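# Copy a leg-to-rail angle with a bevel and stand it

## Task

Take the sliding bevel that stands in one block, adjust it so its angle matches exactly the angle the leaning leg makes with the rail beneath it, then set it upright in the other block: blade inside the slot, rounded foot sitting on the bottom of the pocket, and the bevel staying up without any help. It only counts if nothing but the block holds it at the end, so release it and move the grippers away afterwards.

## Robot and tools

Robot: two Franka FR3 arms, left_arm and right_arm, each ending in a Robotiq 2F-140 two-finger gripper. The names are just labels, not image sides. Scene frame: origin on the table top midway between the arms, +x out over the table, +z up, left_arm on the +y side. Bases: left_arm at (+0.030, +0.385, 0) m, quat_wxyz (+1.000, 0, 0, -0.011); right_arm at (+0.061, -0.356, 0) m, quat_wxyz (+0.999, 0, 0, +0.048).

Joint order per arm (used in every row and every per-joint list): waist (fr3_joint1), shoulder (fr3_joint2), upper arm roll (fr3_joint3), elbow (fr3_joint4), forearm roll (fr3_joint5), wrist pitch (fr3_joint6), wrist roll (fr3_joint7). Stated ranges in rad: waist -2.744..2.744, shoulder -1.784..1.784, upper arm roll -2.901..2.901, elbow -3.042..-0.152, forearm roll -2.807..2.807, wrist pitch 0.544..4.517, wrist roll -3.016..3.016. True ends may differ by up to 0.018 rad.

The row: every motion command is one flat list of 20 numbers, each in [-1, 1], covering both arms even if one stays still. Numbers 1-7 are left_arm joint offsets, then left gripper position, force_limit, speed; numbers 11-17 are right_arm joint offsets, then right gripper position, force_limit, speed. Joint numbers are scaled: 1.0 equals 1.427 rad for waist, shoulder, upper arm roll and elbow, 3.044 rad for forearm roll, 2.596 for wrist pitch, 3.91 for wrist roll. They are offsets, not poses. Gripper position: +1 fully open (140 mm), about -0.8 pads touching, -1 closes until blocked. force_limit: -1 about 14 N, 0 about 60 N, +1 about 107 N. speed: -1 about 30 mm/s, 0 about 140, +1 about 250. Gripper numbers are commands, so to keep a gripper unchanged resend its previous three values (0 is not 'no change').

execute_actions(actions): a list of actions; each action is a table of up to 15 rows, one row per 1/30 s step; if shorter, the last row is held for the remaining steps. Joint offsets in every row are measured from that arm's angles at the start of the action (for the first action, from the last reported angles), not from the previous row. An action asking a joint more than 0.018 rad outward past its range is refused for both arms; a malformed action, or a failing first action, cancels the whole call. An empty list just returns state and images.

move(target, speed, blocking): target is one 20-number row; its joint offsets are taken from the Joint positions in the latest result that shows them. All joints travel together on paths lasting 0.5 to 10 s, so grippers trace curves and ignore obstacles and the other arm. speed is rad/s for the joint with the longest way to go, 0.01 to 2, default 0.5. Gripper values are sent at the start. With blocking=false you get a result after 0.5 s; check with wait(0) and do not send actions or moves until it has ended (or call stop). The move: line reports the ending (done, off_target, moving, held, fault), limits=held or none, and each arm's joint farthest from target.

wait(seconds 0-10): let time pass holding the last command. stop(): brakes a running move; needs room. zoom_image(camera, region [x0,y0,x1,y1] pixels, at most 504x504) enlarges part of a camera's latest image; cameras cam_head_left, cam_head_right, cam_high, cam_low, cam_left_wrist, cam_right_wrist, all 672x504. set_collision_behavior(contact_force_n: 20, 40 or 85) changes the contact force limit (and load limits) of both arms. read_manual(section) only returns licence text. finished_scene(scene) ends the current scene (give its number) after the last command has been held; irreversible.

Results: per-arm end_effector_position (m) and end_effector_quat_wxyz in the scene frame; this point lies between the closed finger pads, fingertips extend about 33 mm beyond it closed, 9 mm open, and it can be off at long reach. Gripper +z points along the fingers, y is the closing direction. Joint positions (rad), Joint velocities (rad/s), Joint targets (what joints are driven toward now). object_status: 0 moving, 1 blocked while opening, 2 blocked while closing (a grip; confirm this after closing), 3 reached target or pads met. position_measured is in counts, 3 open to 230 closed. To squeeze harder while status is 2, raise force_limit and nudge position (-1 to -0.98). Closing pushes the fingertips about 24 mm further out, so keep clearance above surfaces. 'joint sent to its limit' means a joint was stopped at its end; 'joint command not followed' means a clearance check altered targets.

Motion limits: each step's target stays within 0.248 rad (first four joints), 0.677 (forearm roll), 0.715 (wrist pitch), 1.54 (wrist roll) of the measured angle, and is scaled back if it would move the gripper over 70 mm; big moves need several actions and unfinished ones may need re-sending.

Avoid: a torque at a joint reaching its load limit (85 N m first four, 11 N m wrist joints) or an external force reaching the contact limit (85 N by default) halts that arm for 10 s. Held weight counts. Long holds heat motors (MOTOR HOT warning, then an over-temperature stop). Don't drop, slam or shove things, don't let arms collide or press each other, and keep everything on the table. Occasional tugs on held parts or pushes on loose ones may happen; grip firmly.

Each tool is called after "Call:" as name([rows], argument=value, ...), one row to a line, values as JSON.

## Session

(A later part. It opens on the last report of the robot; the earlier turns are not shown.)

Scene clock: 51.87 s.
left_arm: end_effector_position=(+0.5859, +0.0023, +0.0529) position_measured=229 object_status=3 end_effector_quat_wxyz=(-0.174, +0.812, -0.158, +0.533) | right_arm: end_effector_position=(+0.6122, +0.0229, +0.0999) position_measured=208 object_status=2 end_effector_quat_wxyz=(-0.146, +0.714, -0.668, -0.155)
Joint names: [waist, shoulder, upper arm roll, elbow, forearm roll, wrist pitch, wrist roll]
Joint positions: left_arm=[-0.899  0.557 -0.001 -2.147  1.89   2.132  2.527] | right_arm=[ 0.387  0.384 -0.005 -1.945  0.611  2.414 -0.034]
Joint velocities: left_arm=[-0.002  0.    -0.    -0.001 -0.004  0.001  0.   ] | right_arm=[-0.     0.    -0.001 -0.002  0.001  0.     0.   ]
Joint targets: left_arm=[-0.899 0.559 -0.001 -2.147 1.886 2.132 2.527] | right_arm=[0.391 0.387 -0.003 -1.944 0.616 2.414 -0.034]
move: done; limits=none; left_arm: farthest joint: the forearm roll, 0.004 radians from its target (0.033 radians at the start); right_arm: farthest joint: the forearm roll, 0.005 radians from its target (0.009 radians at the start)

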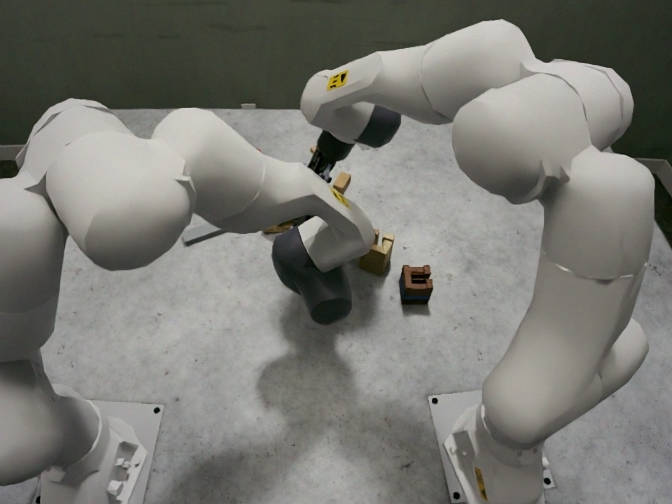

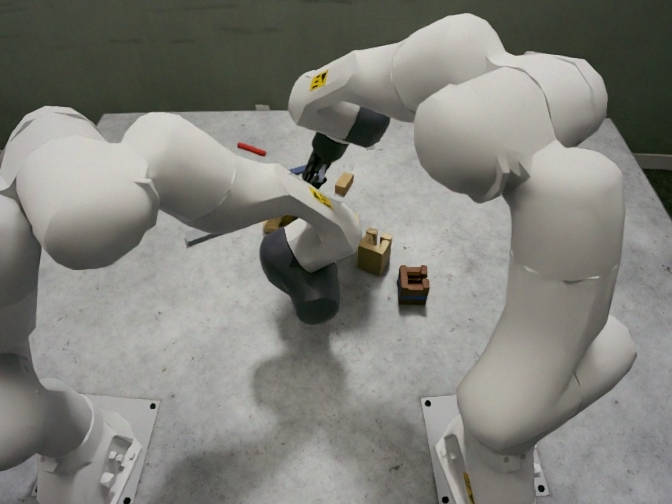

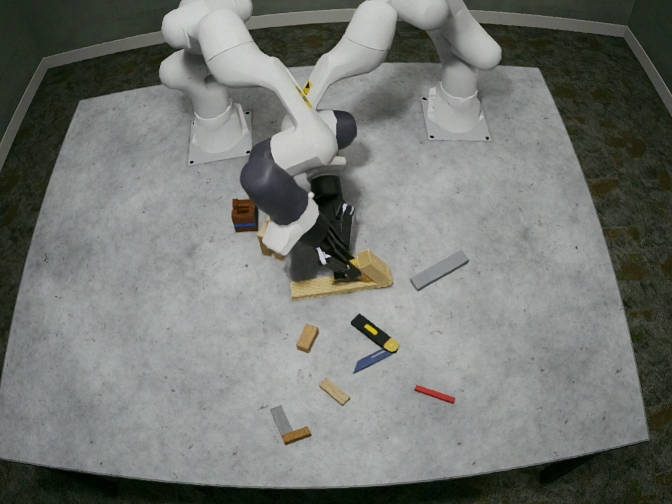

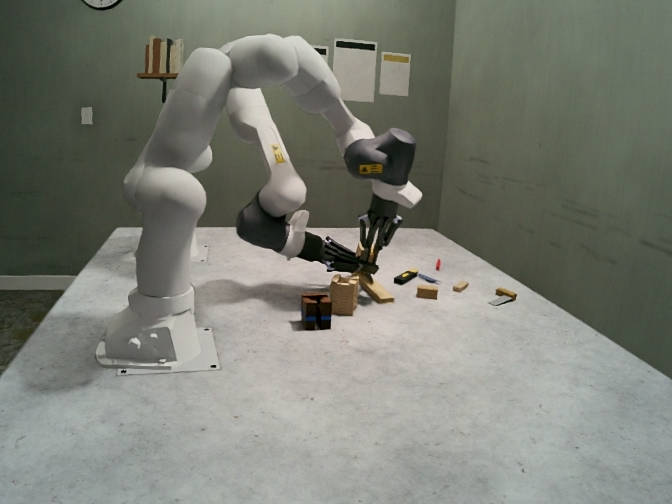

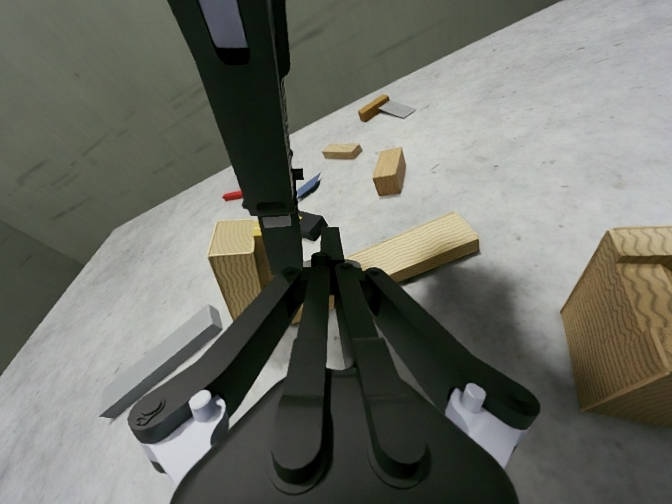

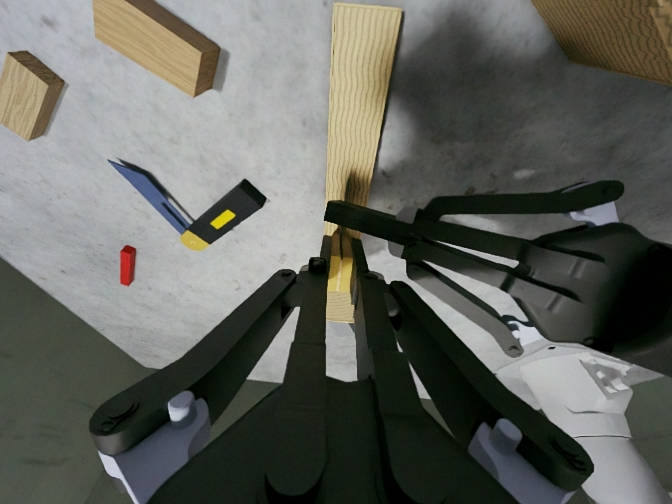

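Call:
move(target=[0.003,0.013,0,0,0,0,0,-0.8,0,0,0.0028,0.001,0.0014,0,0.0016,0,0,-1,0.3,-0.6], speed=0.015)

Call:
zoom_image(camera="cam_low", region=[335, 235, 405, 305])

Scene clock: 53.63 s.
left_arm: end_effector_position=(+0.5857, +0.0040, +0.0480) position_measured=229 object_status=3 end_effector_quat_wxyz=(-0.177, +0.812, -0.160, +0.532) | right_arm: end_effector_position=(+0.6122, +0.0228, +0.0999) position_measured=208 object_status=2 end_effector_quat_wxyz=(-0.146, +0.713, -0.668, -0.155)
Joint names: [waist, shoulder, upper arm roll, elbow, forearm roll, wrist pitch, wrist roll]
Joint positions: left_arm=[-0.899  0.568 -0.001 -2.144  1.89   2.129  2.527] | right_arm=[ 0.387  0.384 -0.005 -1.945  0.611  2.414 -0.034]
Joint velocities: left_arm=[ 0.001 -0.001 -0.001  0.     0.001 -0.001 -0.001] | right_arm=[ 0.002 -0.    -0.     0.     0.     0.     0.   ]
Joint targets: left_arm=[-0.895 0.576 -0.001 -2.147 1.890 2.132 2.527] | right_arm=[0.391 0.386 -0.003 -1.945 0.616 2.414 -0.034]
move: done; limits=none; left_arm: farthest joint: the shoulder, 0.007 radians from its target (0.018 radians at the start); right_arm: farthest joint: the forearm roll, 0.005 radians from its target (0.005 radians at the start)

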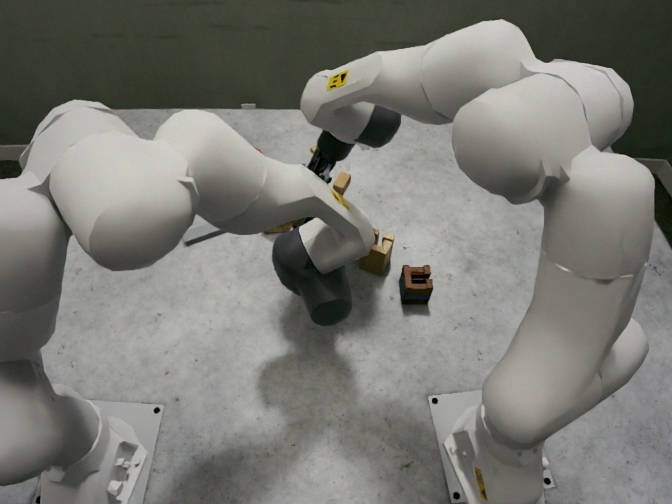

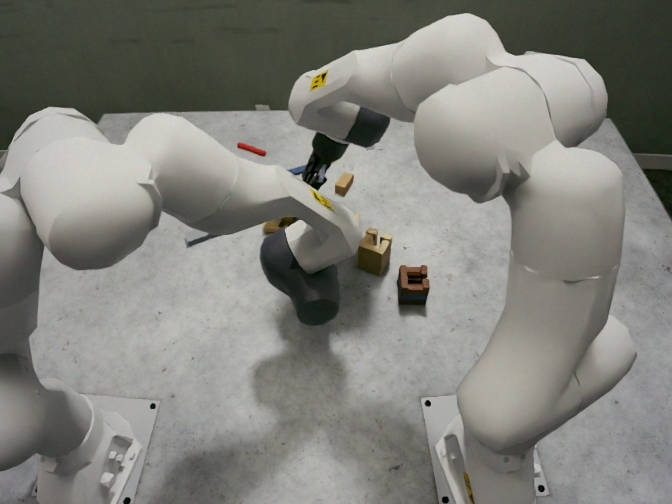

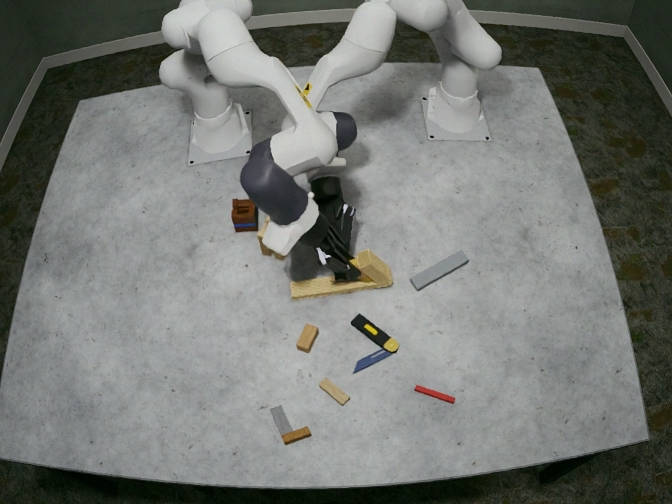

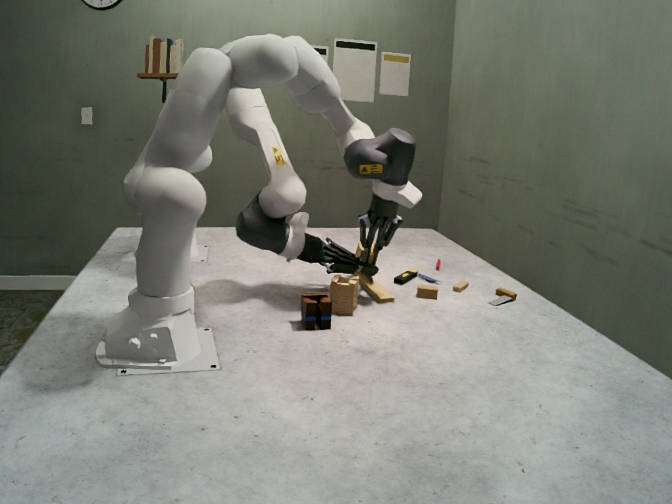

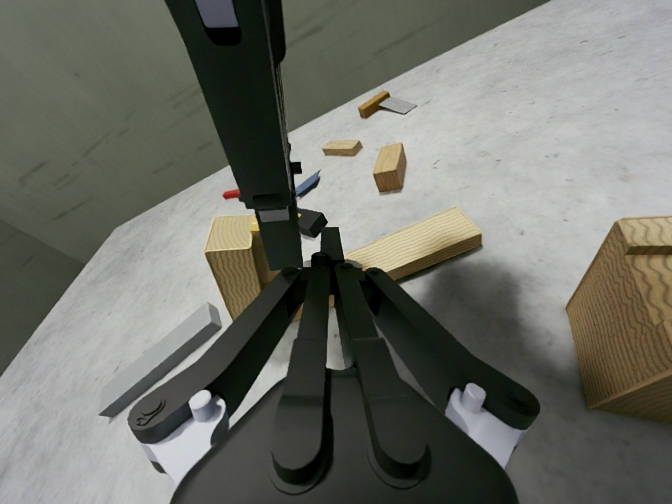

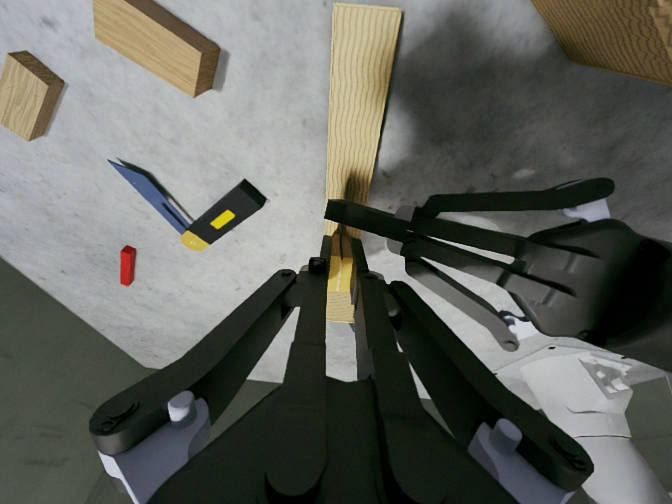

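Region (335, 235, 405, 305) of cam_low's 672x504 image, scaled by 7.200, with more detail than that image has.

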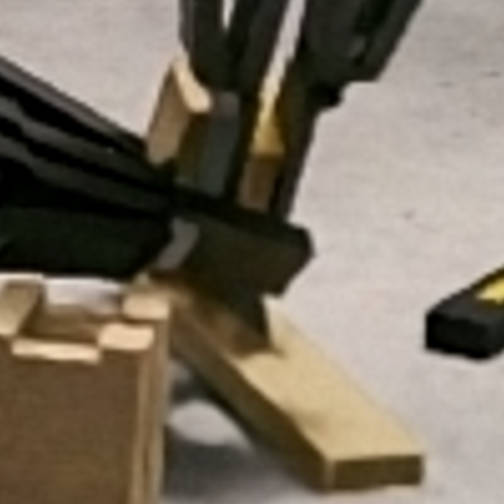

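Call:
move(target=[0,-0.02,0,0,0,0,0,-0.8,0,0,0,0,0,0,0,0,0,-1,0.3,-0.6], speed=0.05)

Call:
move(target=[-0.11,-0.135,0,-0.18,-0.02,0,0.08,-0.8,0,0,0,0,0,0,0,0,0,-1,0.3,-0.6], speed=0.3)

Call:
zoom_image(camera="cam_left_wrist", region=[210, 140, 350, 280])

Scene clock: 55.00 s.
left_arm: end_effector_position=(+0.5904, -0.0021, +0.0659) position_measured=229 object_status=3 end_effector_quat_wxyz=(-0.170, +0.810, -0.153, +0.541) | right_arm: end_effector_position=(+0.6123, +0.0227, +0.0999) position_measured=208 object_status=2 end_effector_quat_wxyz=(-0.146, +0.713, -0.668, -0.155)
Joint names: [waist, shoulder, upper arm roll, elbow, forearm roll, wrist pitch, wrist roll]
Joint positions: left_arm=[-0.899  0.541 -0.001 -2.144  1.89   2.128  2.527] | right_arm=[ 0.387  0.384 -0.005 -1.945  0.611  2.414 -0.034]
Joint velocities: left_arm=[-0.002  0.     0.     0.002  0.001 -0.    -0.   ] | right_arm=[0.002 0.    0.001 0.001 0.001 0.    0.001]
Joint targets: left_arm=[-0.899 0.540 -0.001 -2.144 1.890 2.129 2.527] | right_arm=[0.387 0.384 -0.005 -1.945 0.611 2.414 -0.034]
move: done; limits=none; left_arm: farthest joint: the shoulder, 0.001 radians from its target (0.029 radians at the start); right_arm: farthest joint: the waist, 0.000 radians from its target (0.000 radians at the start)

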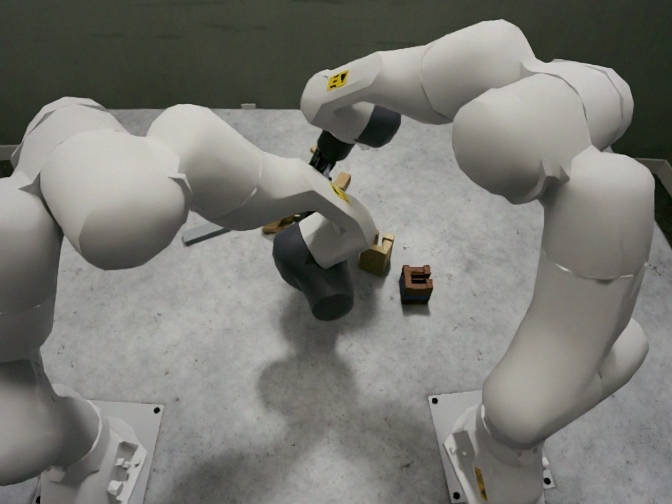

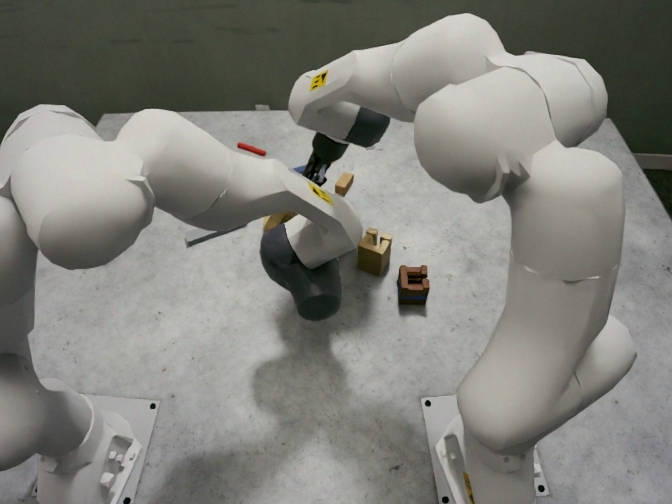

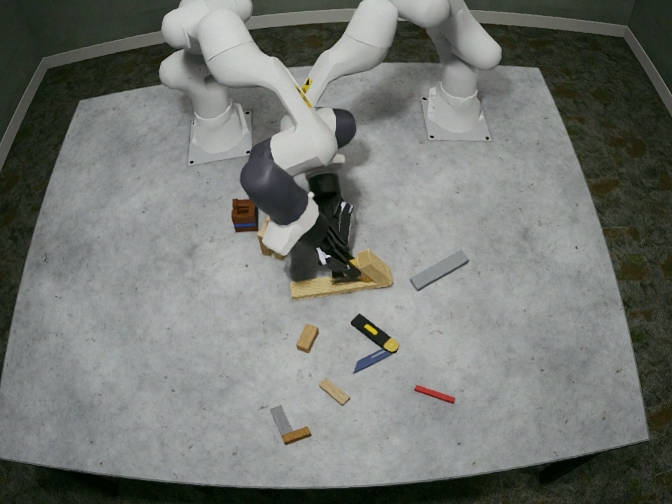

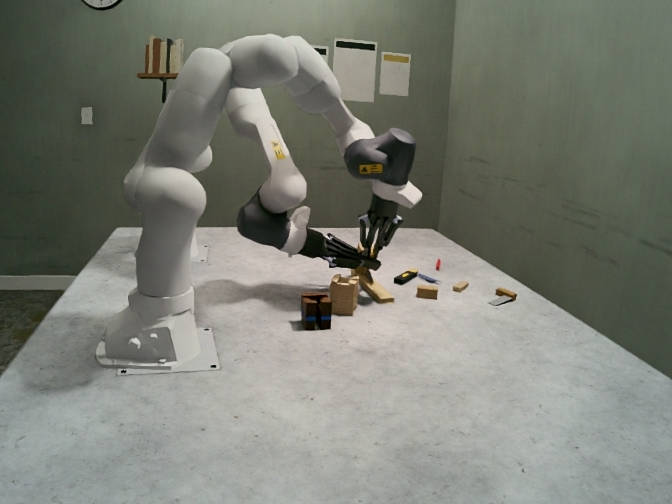

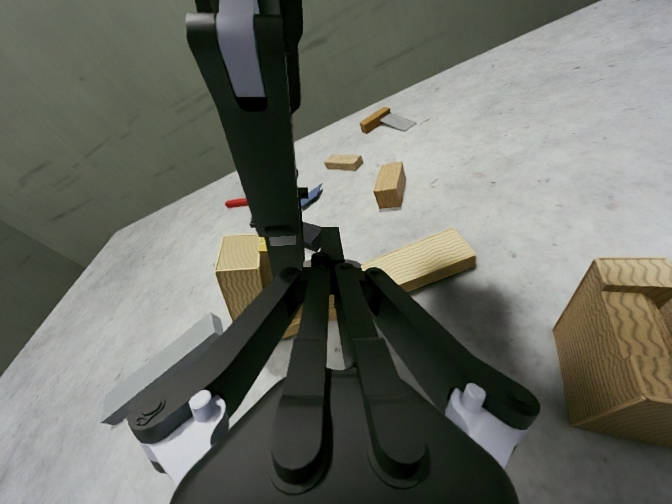

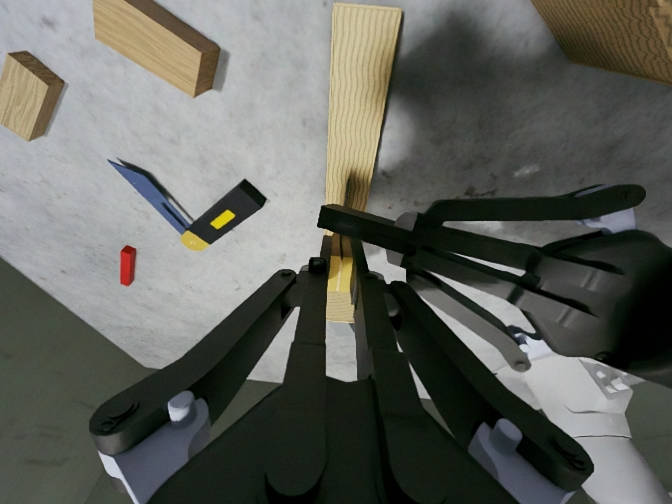

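Scene clock: 57.27 s.
left_arm: end_effector_position=(+0.4836, -0.0017, +0.0760) position_measured=229 object_status=3 end_effector_quat_wxyz=(-0.232, +0.770, -0.331, +0.494) | right_arm: end_effector_position=(+0.6123, +0.0227, +0.0999) position_measured=208 object_status=2 end_effector_quat_wxyz=(-0.146, +0.713, -0.668, -0.155)
Joint names: [waist, shoulder, upper arm roll, elbow, forearm roll, wrist pitch, wrist roll]
Joint positions: left_arm=[-1.054  0.349 -0.001 -2.399  1.833  2.128  2.832] | right_arm=[ 0.387  0.384 -0.005 -1.945  0.611  2.414 -0.034]
Joint velocities: left_arm=[-0.002  0.     0.001  0.002  0.    -0.     0.006] | right_arm=[ 0.    -0.    -0.     0.002  0.001 -0.001 -0.001]
Joint targets: left_arm=[-1.055 0.348 -0.001 -2.400 1.830 2.128 2.840] | right_arm=[0.387 0.384 -0.005 -1.945 0.611 2.414 -0.034]
move: done; limits=none; left_arm: farthest joint: the wrist roll, 0.008 radians from its target (0.313 radians at the start); right_arm: farthest joint: the waist, 0.000 radians from its target (0.000 radians at the start)

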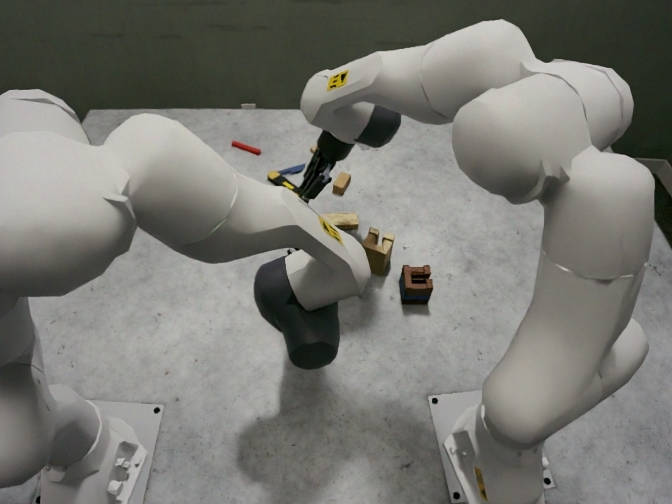

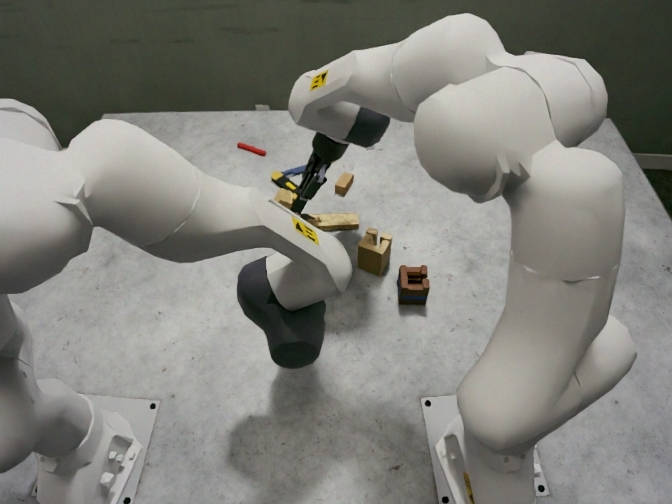

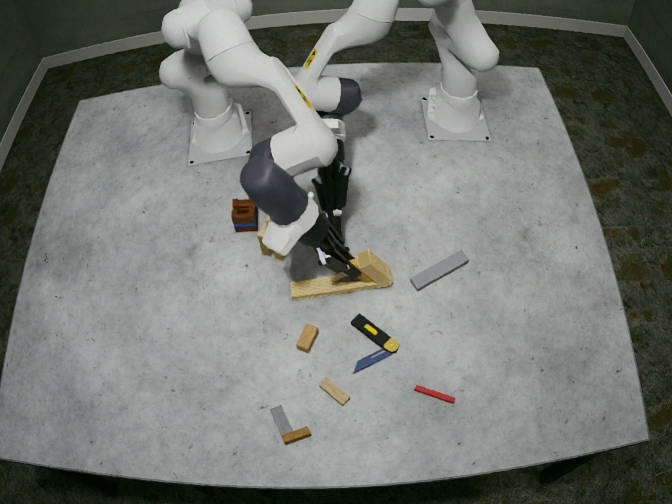

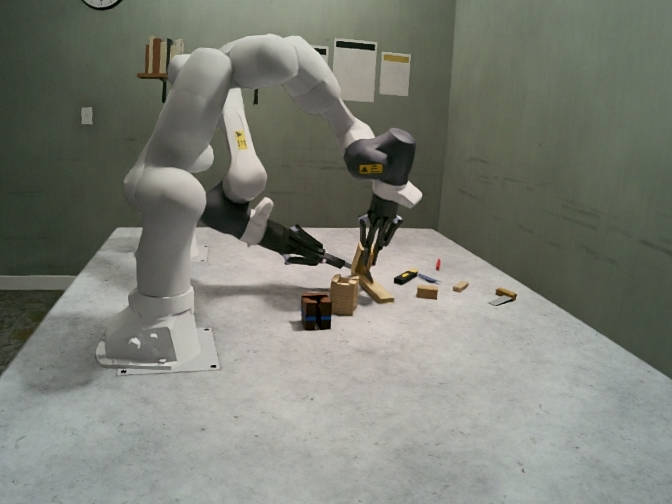

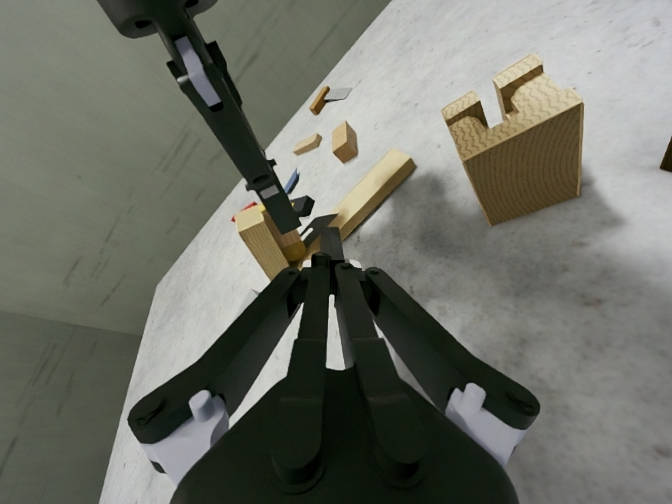

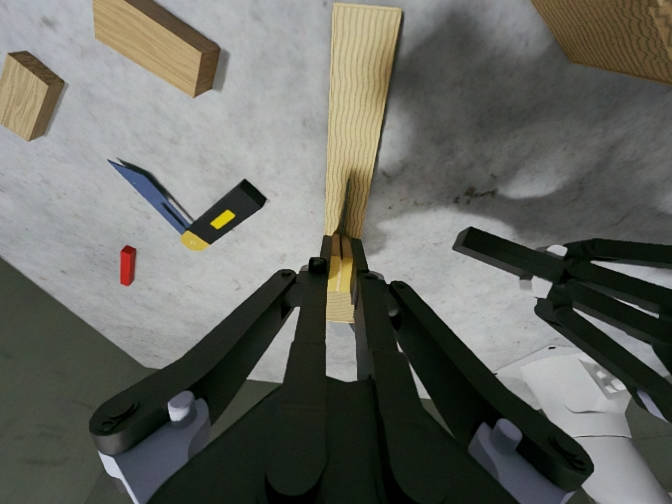

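Region (210, 140, 350, 280) of cam_left_wrist's 672x504 image, scaled by 3.600, with more detail than that image has.

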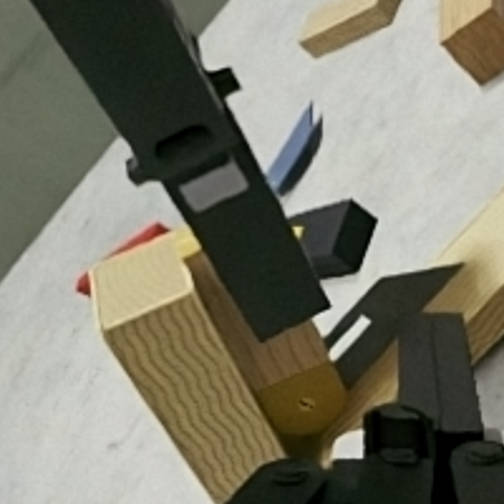

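Call:
move(target=[0.02,0.02,0,0,-0.06,0,0.04,-0.8,0,0,0,0,0,0,0,0,0,-1,0.3,-0.6], speed=0.3)

Call:
zoom_image(camera="cam_left_wrist", region=[230, 110, 370, 250])

Call:
zoom_image(camera="cam_high", region=[310, 240, 400, 310])

Scene clock: 59.43 s.
left_arm: end_effector_position=(+0.4778, +0.0522, +0.0468) position_measured=229 object_status=3 end_effector_quat_wxyz=(-0.295, +0.795, -0.321, +0.422) | right_arm: end_effector_position=(+0.6123, +0.0227, +0.0999) position_measured=208 object_status=2 end_effector_quat_wxyz=(-0.146, +0.713, -0.668, -0.155)
Joint names: [waist, shoulder, upper arm roll, elbow, forearm roll, wrist pitch, wrist roll]
Joint positions: left_arm=[-1.027  0.377 -0.001 -2.399  1.654  2.128  2.98 ] | right_arm=[ 0.387  0.384 -0.005 -1.945  0.611  2.414 -0.034]
Joint velocities: left_arm=[-0.    -0.     0.     0.    -0.    -0.001  0.007] | right_arm=[-0.001  0.     0.    -0.    -0.001 -0.     0.   ]
Joint targets: left_arm=[-1.025 0.378 -0.001 -2.399 1.651 2.128 2.988] | right_arm=[0.387 0.384 -0.005 -1.945 0.611 2.414 -0.034]
move: done; limits=none; left_arm: farthest joint: the wrist roll, 0.008 radians from its target (0.155 radians at the start); right_arm: farthest joint: the waist, 0.000 radians from its target (0.000 radians at the start)

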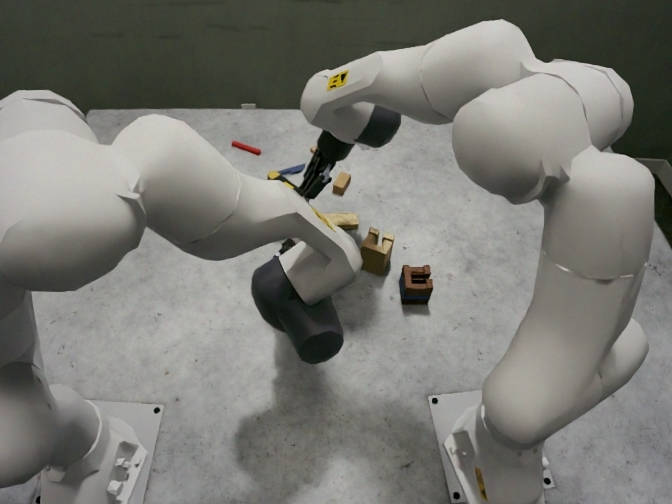

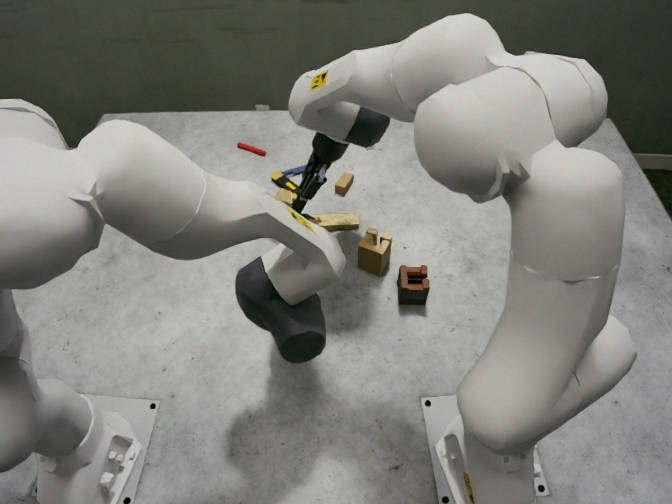

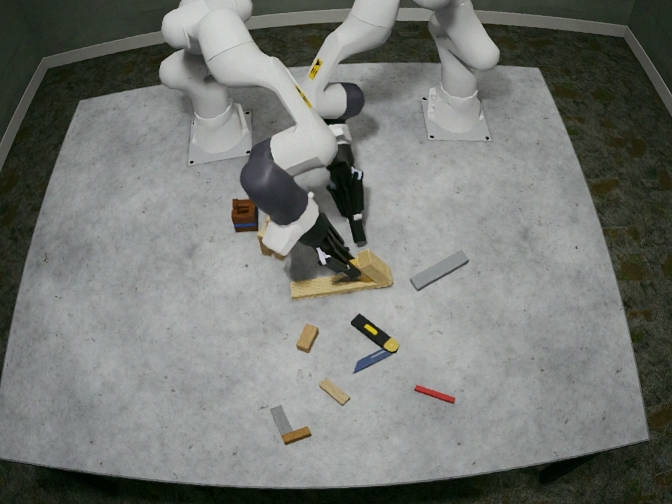

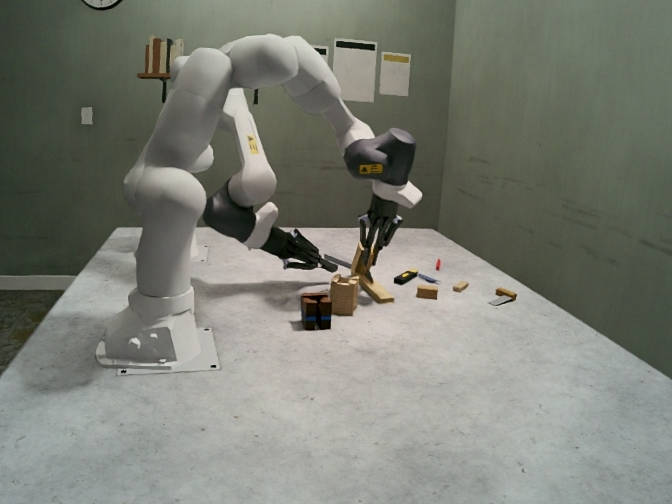

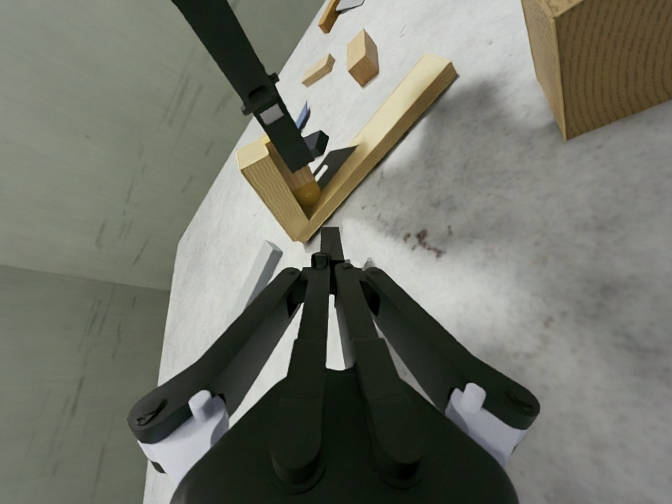

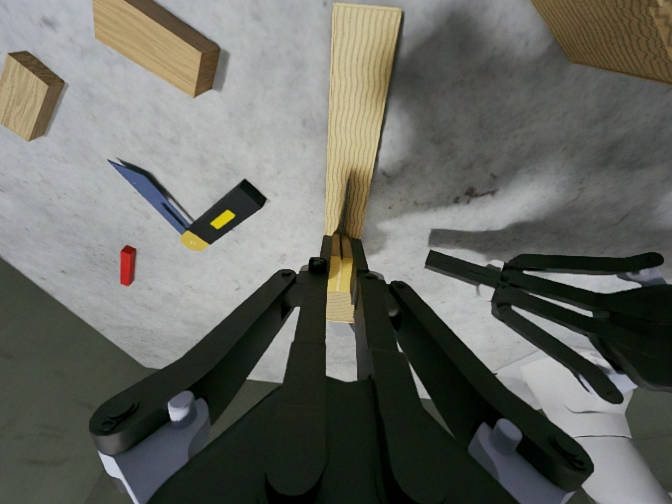

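Region (230, 110, 370, 250) of cam_left_wrist's 672x504 image, scaled by 3.600, with more detail than that image has.

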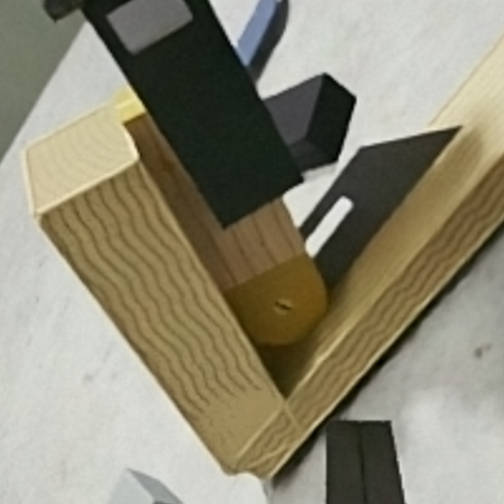

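Region (310, 240, 400, 310) of cam_high's 672x504 image, scaled by 5.600, with more detail than that image has.

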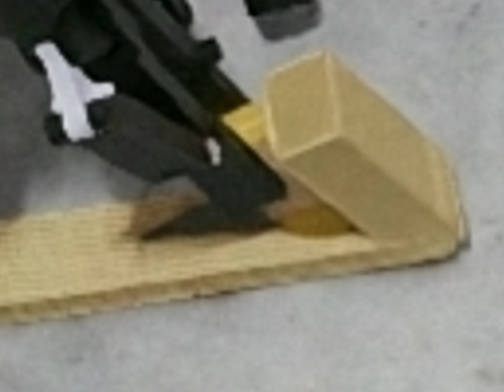

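Call:
move(target=[-0.02,-0.02,0,0,0.079,0,-0.116,-0.8,0,0,-0.0014,-0.0022,0,0,0,0,0,-1,0.3,-0.6])

Call:
move(target=[0.109,0.134,0,0.179,0,0,0,-0.8,0,0,0,0,0,0,0,0,0,-1,0.3,-0.6], speed=0.25)

Scene clock: 62.57 s.
left_arm: end_effector_position=(+0.4858, -0.0135, +0.0807) position_measured=229 object_status=3 end_effector_quat_wxyz=(-0.148, +0.799, -0.236, +0.533) | right_arm: end_effector_position=(+0.6127, +0.0224, +0.1004) position_measured=208 object_status=2 end_effector_quat_wxyz=(-0.146, +0.713, -0.668, -0.154)
Joint names: [waist, shoulder, upper arm roll, elbow, forearm roll, wrist pitch, wrist roll]
Joint positions: left_arm=[-1.054  0.349 -0.001 -2.399  1.891  2.128  2.534] | right_arm=[ 0.386  0.384 -0.005 -1.945  0.611  2.414 -0.034]
Joint velocities: left_arm=[-0.001  0.     0.     0.001 -0.001 -0.    -0.008] | right_arm=[ 0.002 -0.001  0.001  0.001 -0.    -0.    -0.001]
Joint targets: left_arm=[-1.055 0.348 -0.001 -2.399 1.895 2.128 2.527] | right_arm=[0.385 0.381 -0.005 -1.945 0.611 2.414 -0.034]
move: done; limits=none; left_arm: farthest joint: the wrist roll, 0.008 radians from its target (0.456 radians at the start); right_arm: farthest joint: the shoulder, 0.003 radians from its target (0.004 radians at the start)

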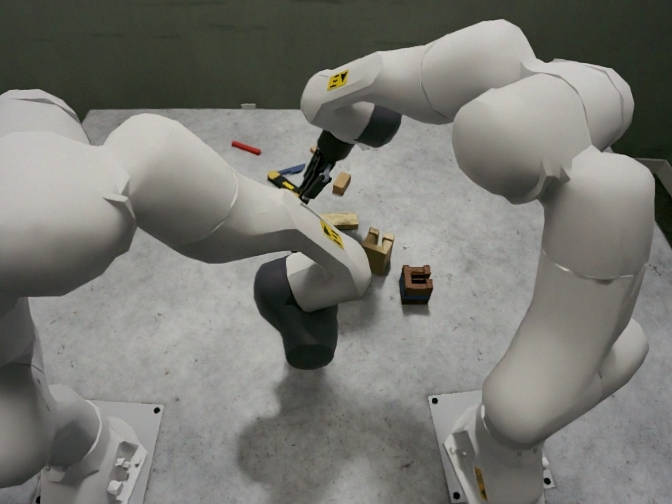

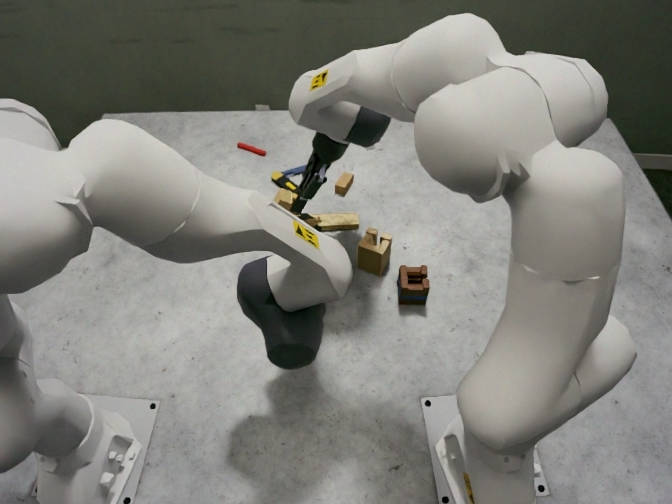

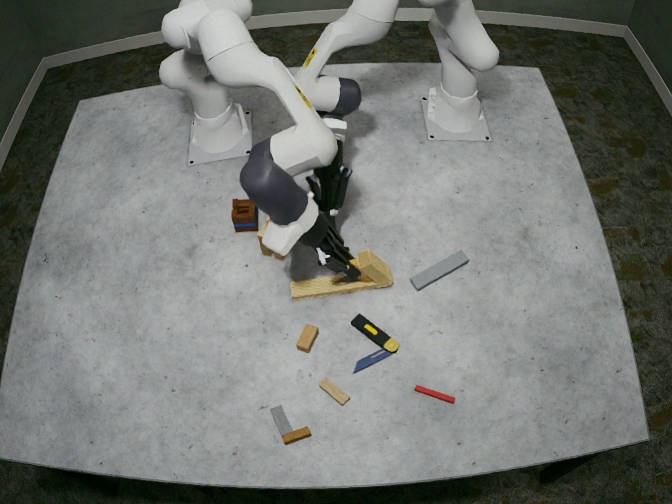

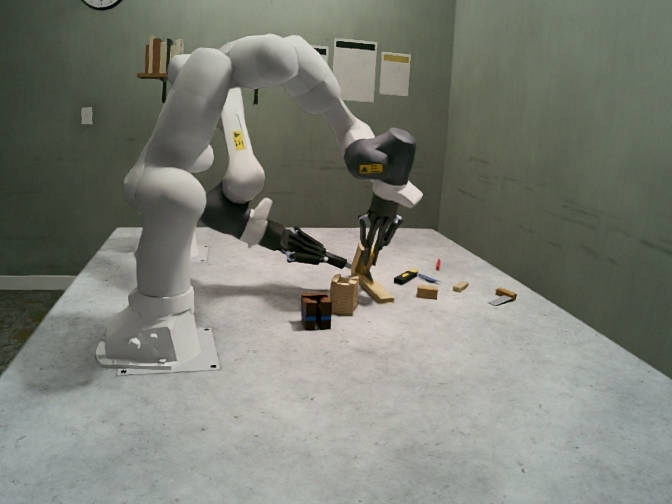

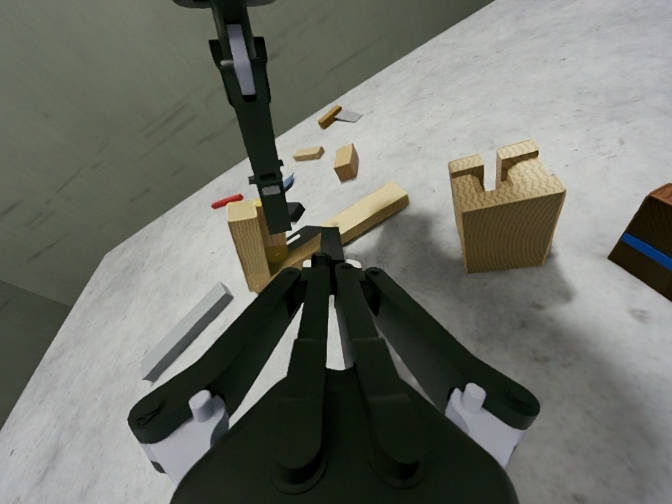

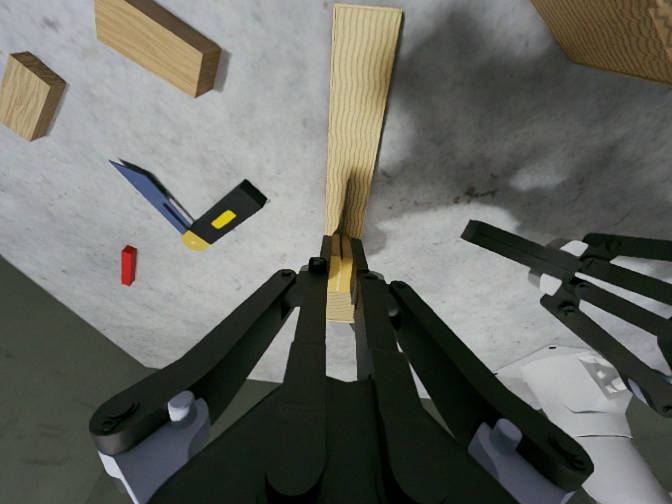

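Scene clock: 64.03 s.
left_arm: end_effector_position=(+0.5899, -0.0023, +0.0663) position_measured=229 object_status=3 end_effector_quat_wxyz=(-0.172, +0.809, -0.156, +0.540) | right_arm: end_effector_position=(+0.6127, +0.0224, +0.1004) position_measured=208 object_status=2 end_effector_quat_wxyz=(-0.146, +0.713, -0.668, -0.154)
Joint names: [waist, shoulder, upper arm roll, elbow, forearm roll, wrist pitch, wrist roll]
Joint positions: left_arm=[-0.9    0.539 -0.001 -2.145  1.891  2.128  2.534] | right_arm=[ 0.386  0.384 -0.005 -1.945  0.611  2.414 -0.034]
Joint velocities: left_arm=[-0.     0.001  0.001  0.001  0.     0.001 -0.001] | right_arm=[ 0.001 -0.    -0.002 -0.     0.001  0.001  0.002]
Joint targets: left_arm=[-0.898 0.541 -0.001 -2.144 1.891 2.128 2.534] | right_arm=[0.386 0.384 -0.005 -1.945 0.611 2.414 -0.034]
move: done; limits=none; left_arm: farthest joint: the elbow, 0.002 radians from its target (0.255 radians at the start); right_arm: farthest joint: the waist, 0.000 radians from its target (0.000 radians at the start)

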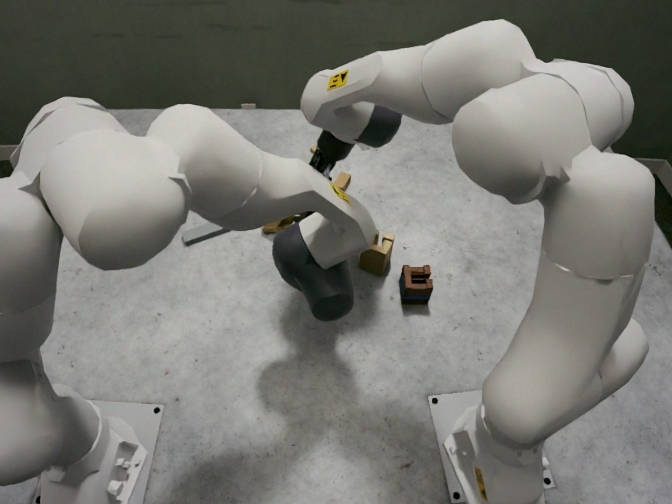

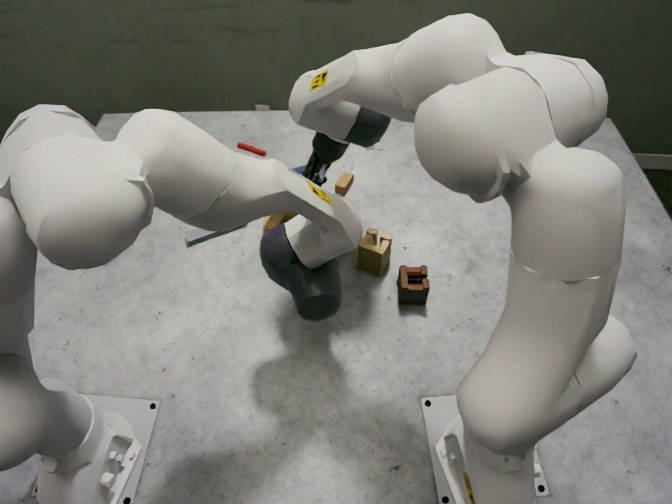

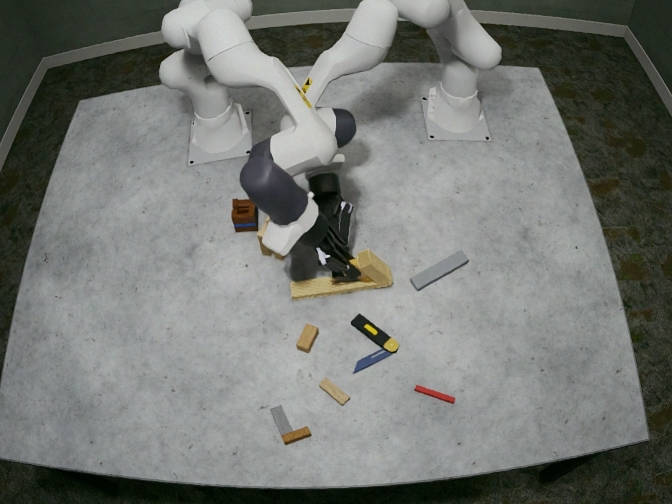

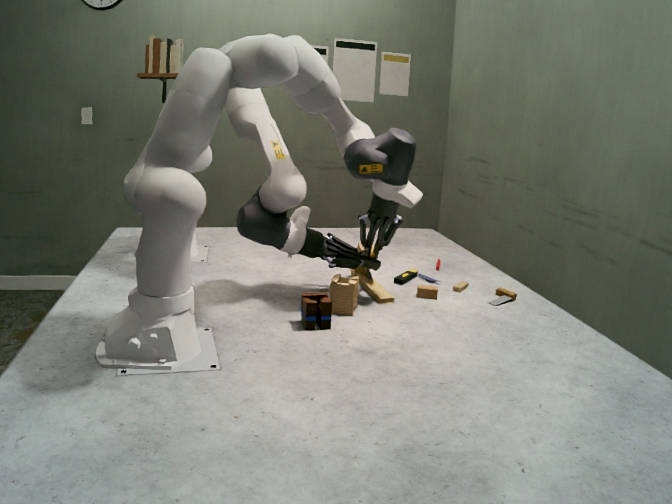

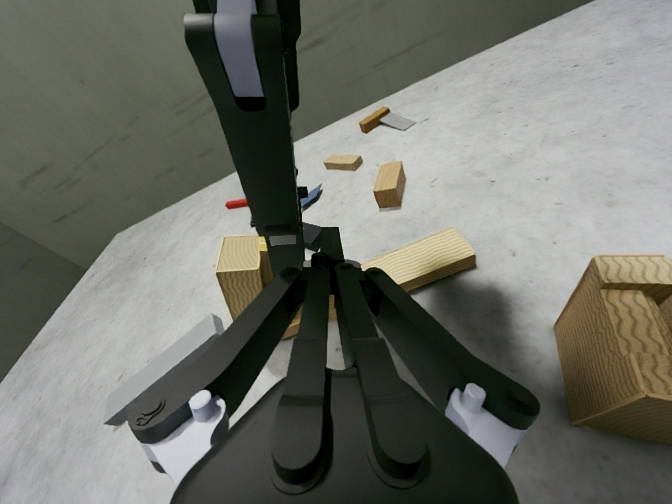

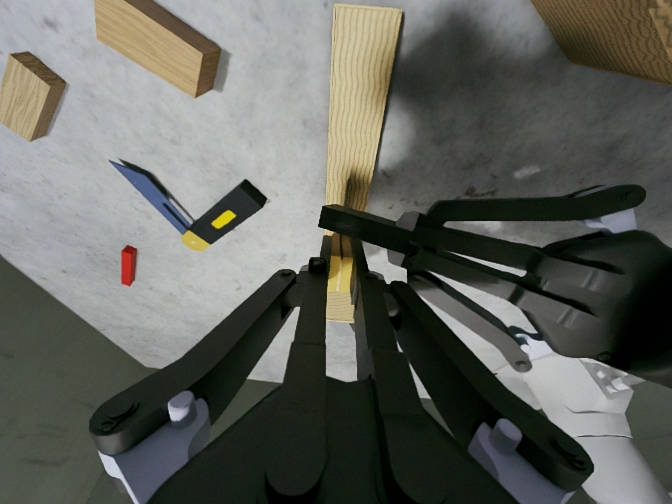

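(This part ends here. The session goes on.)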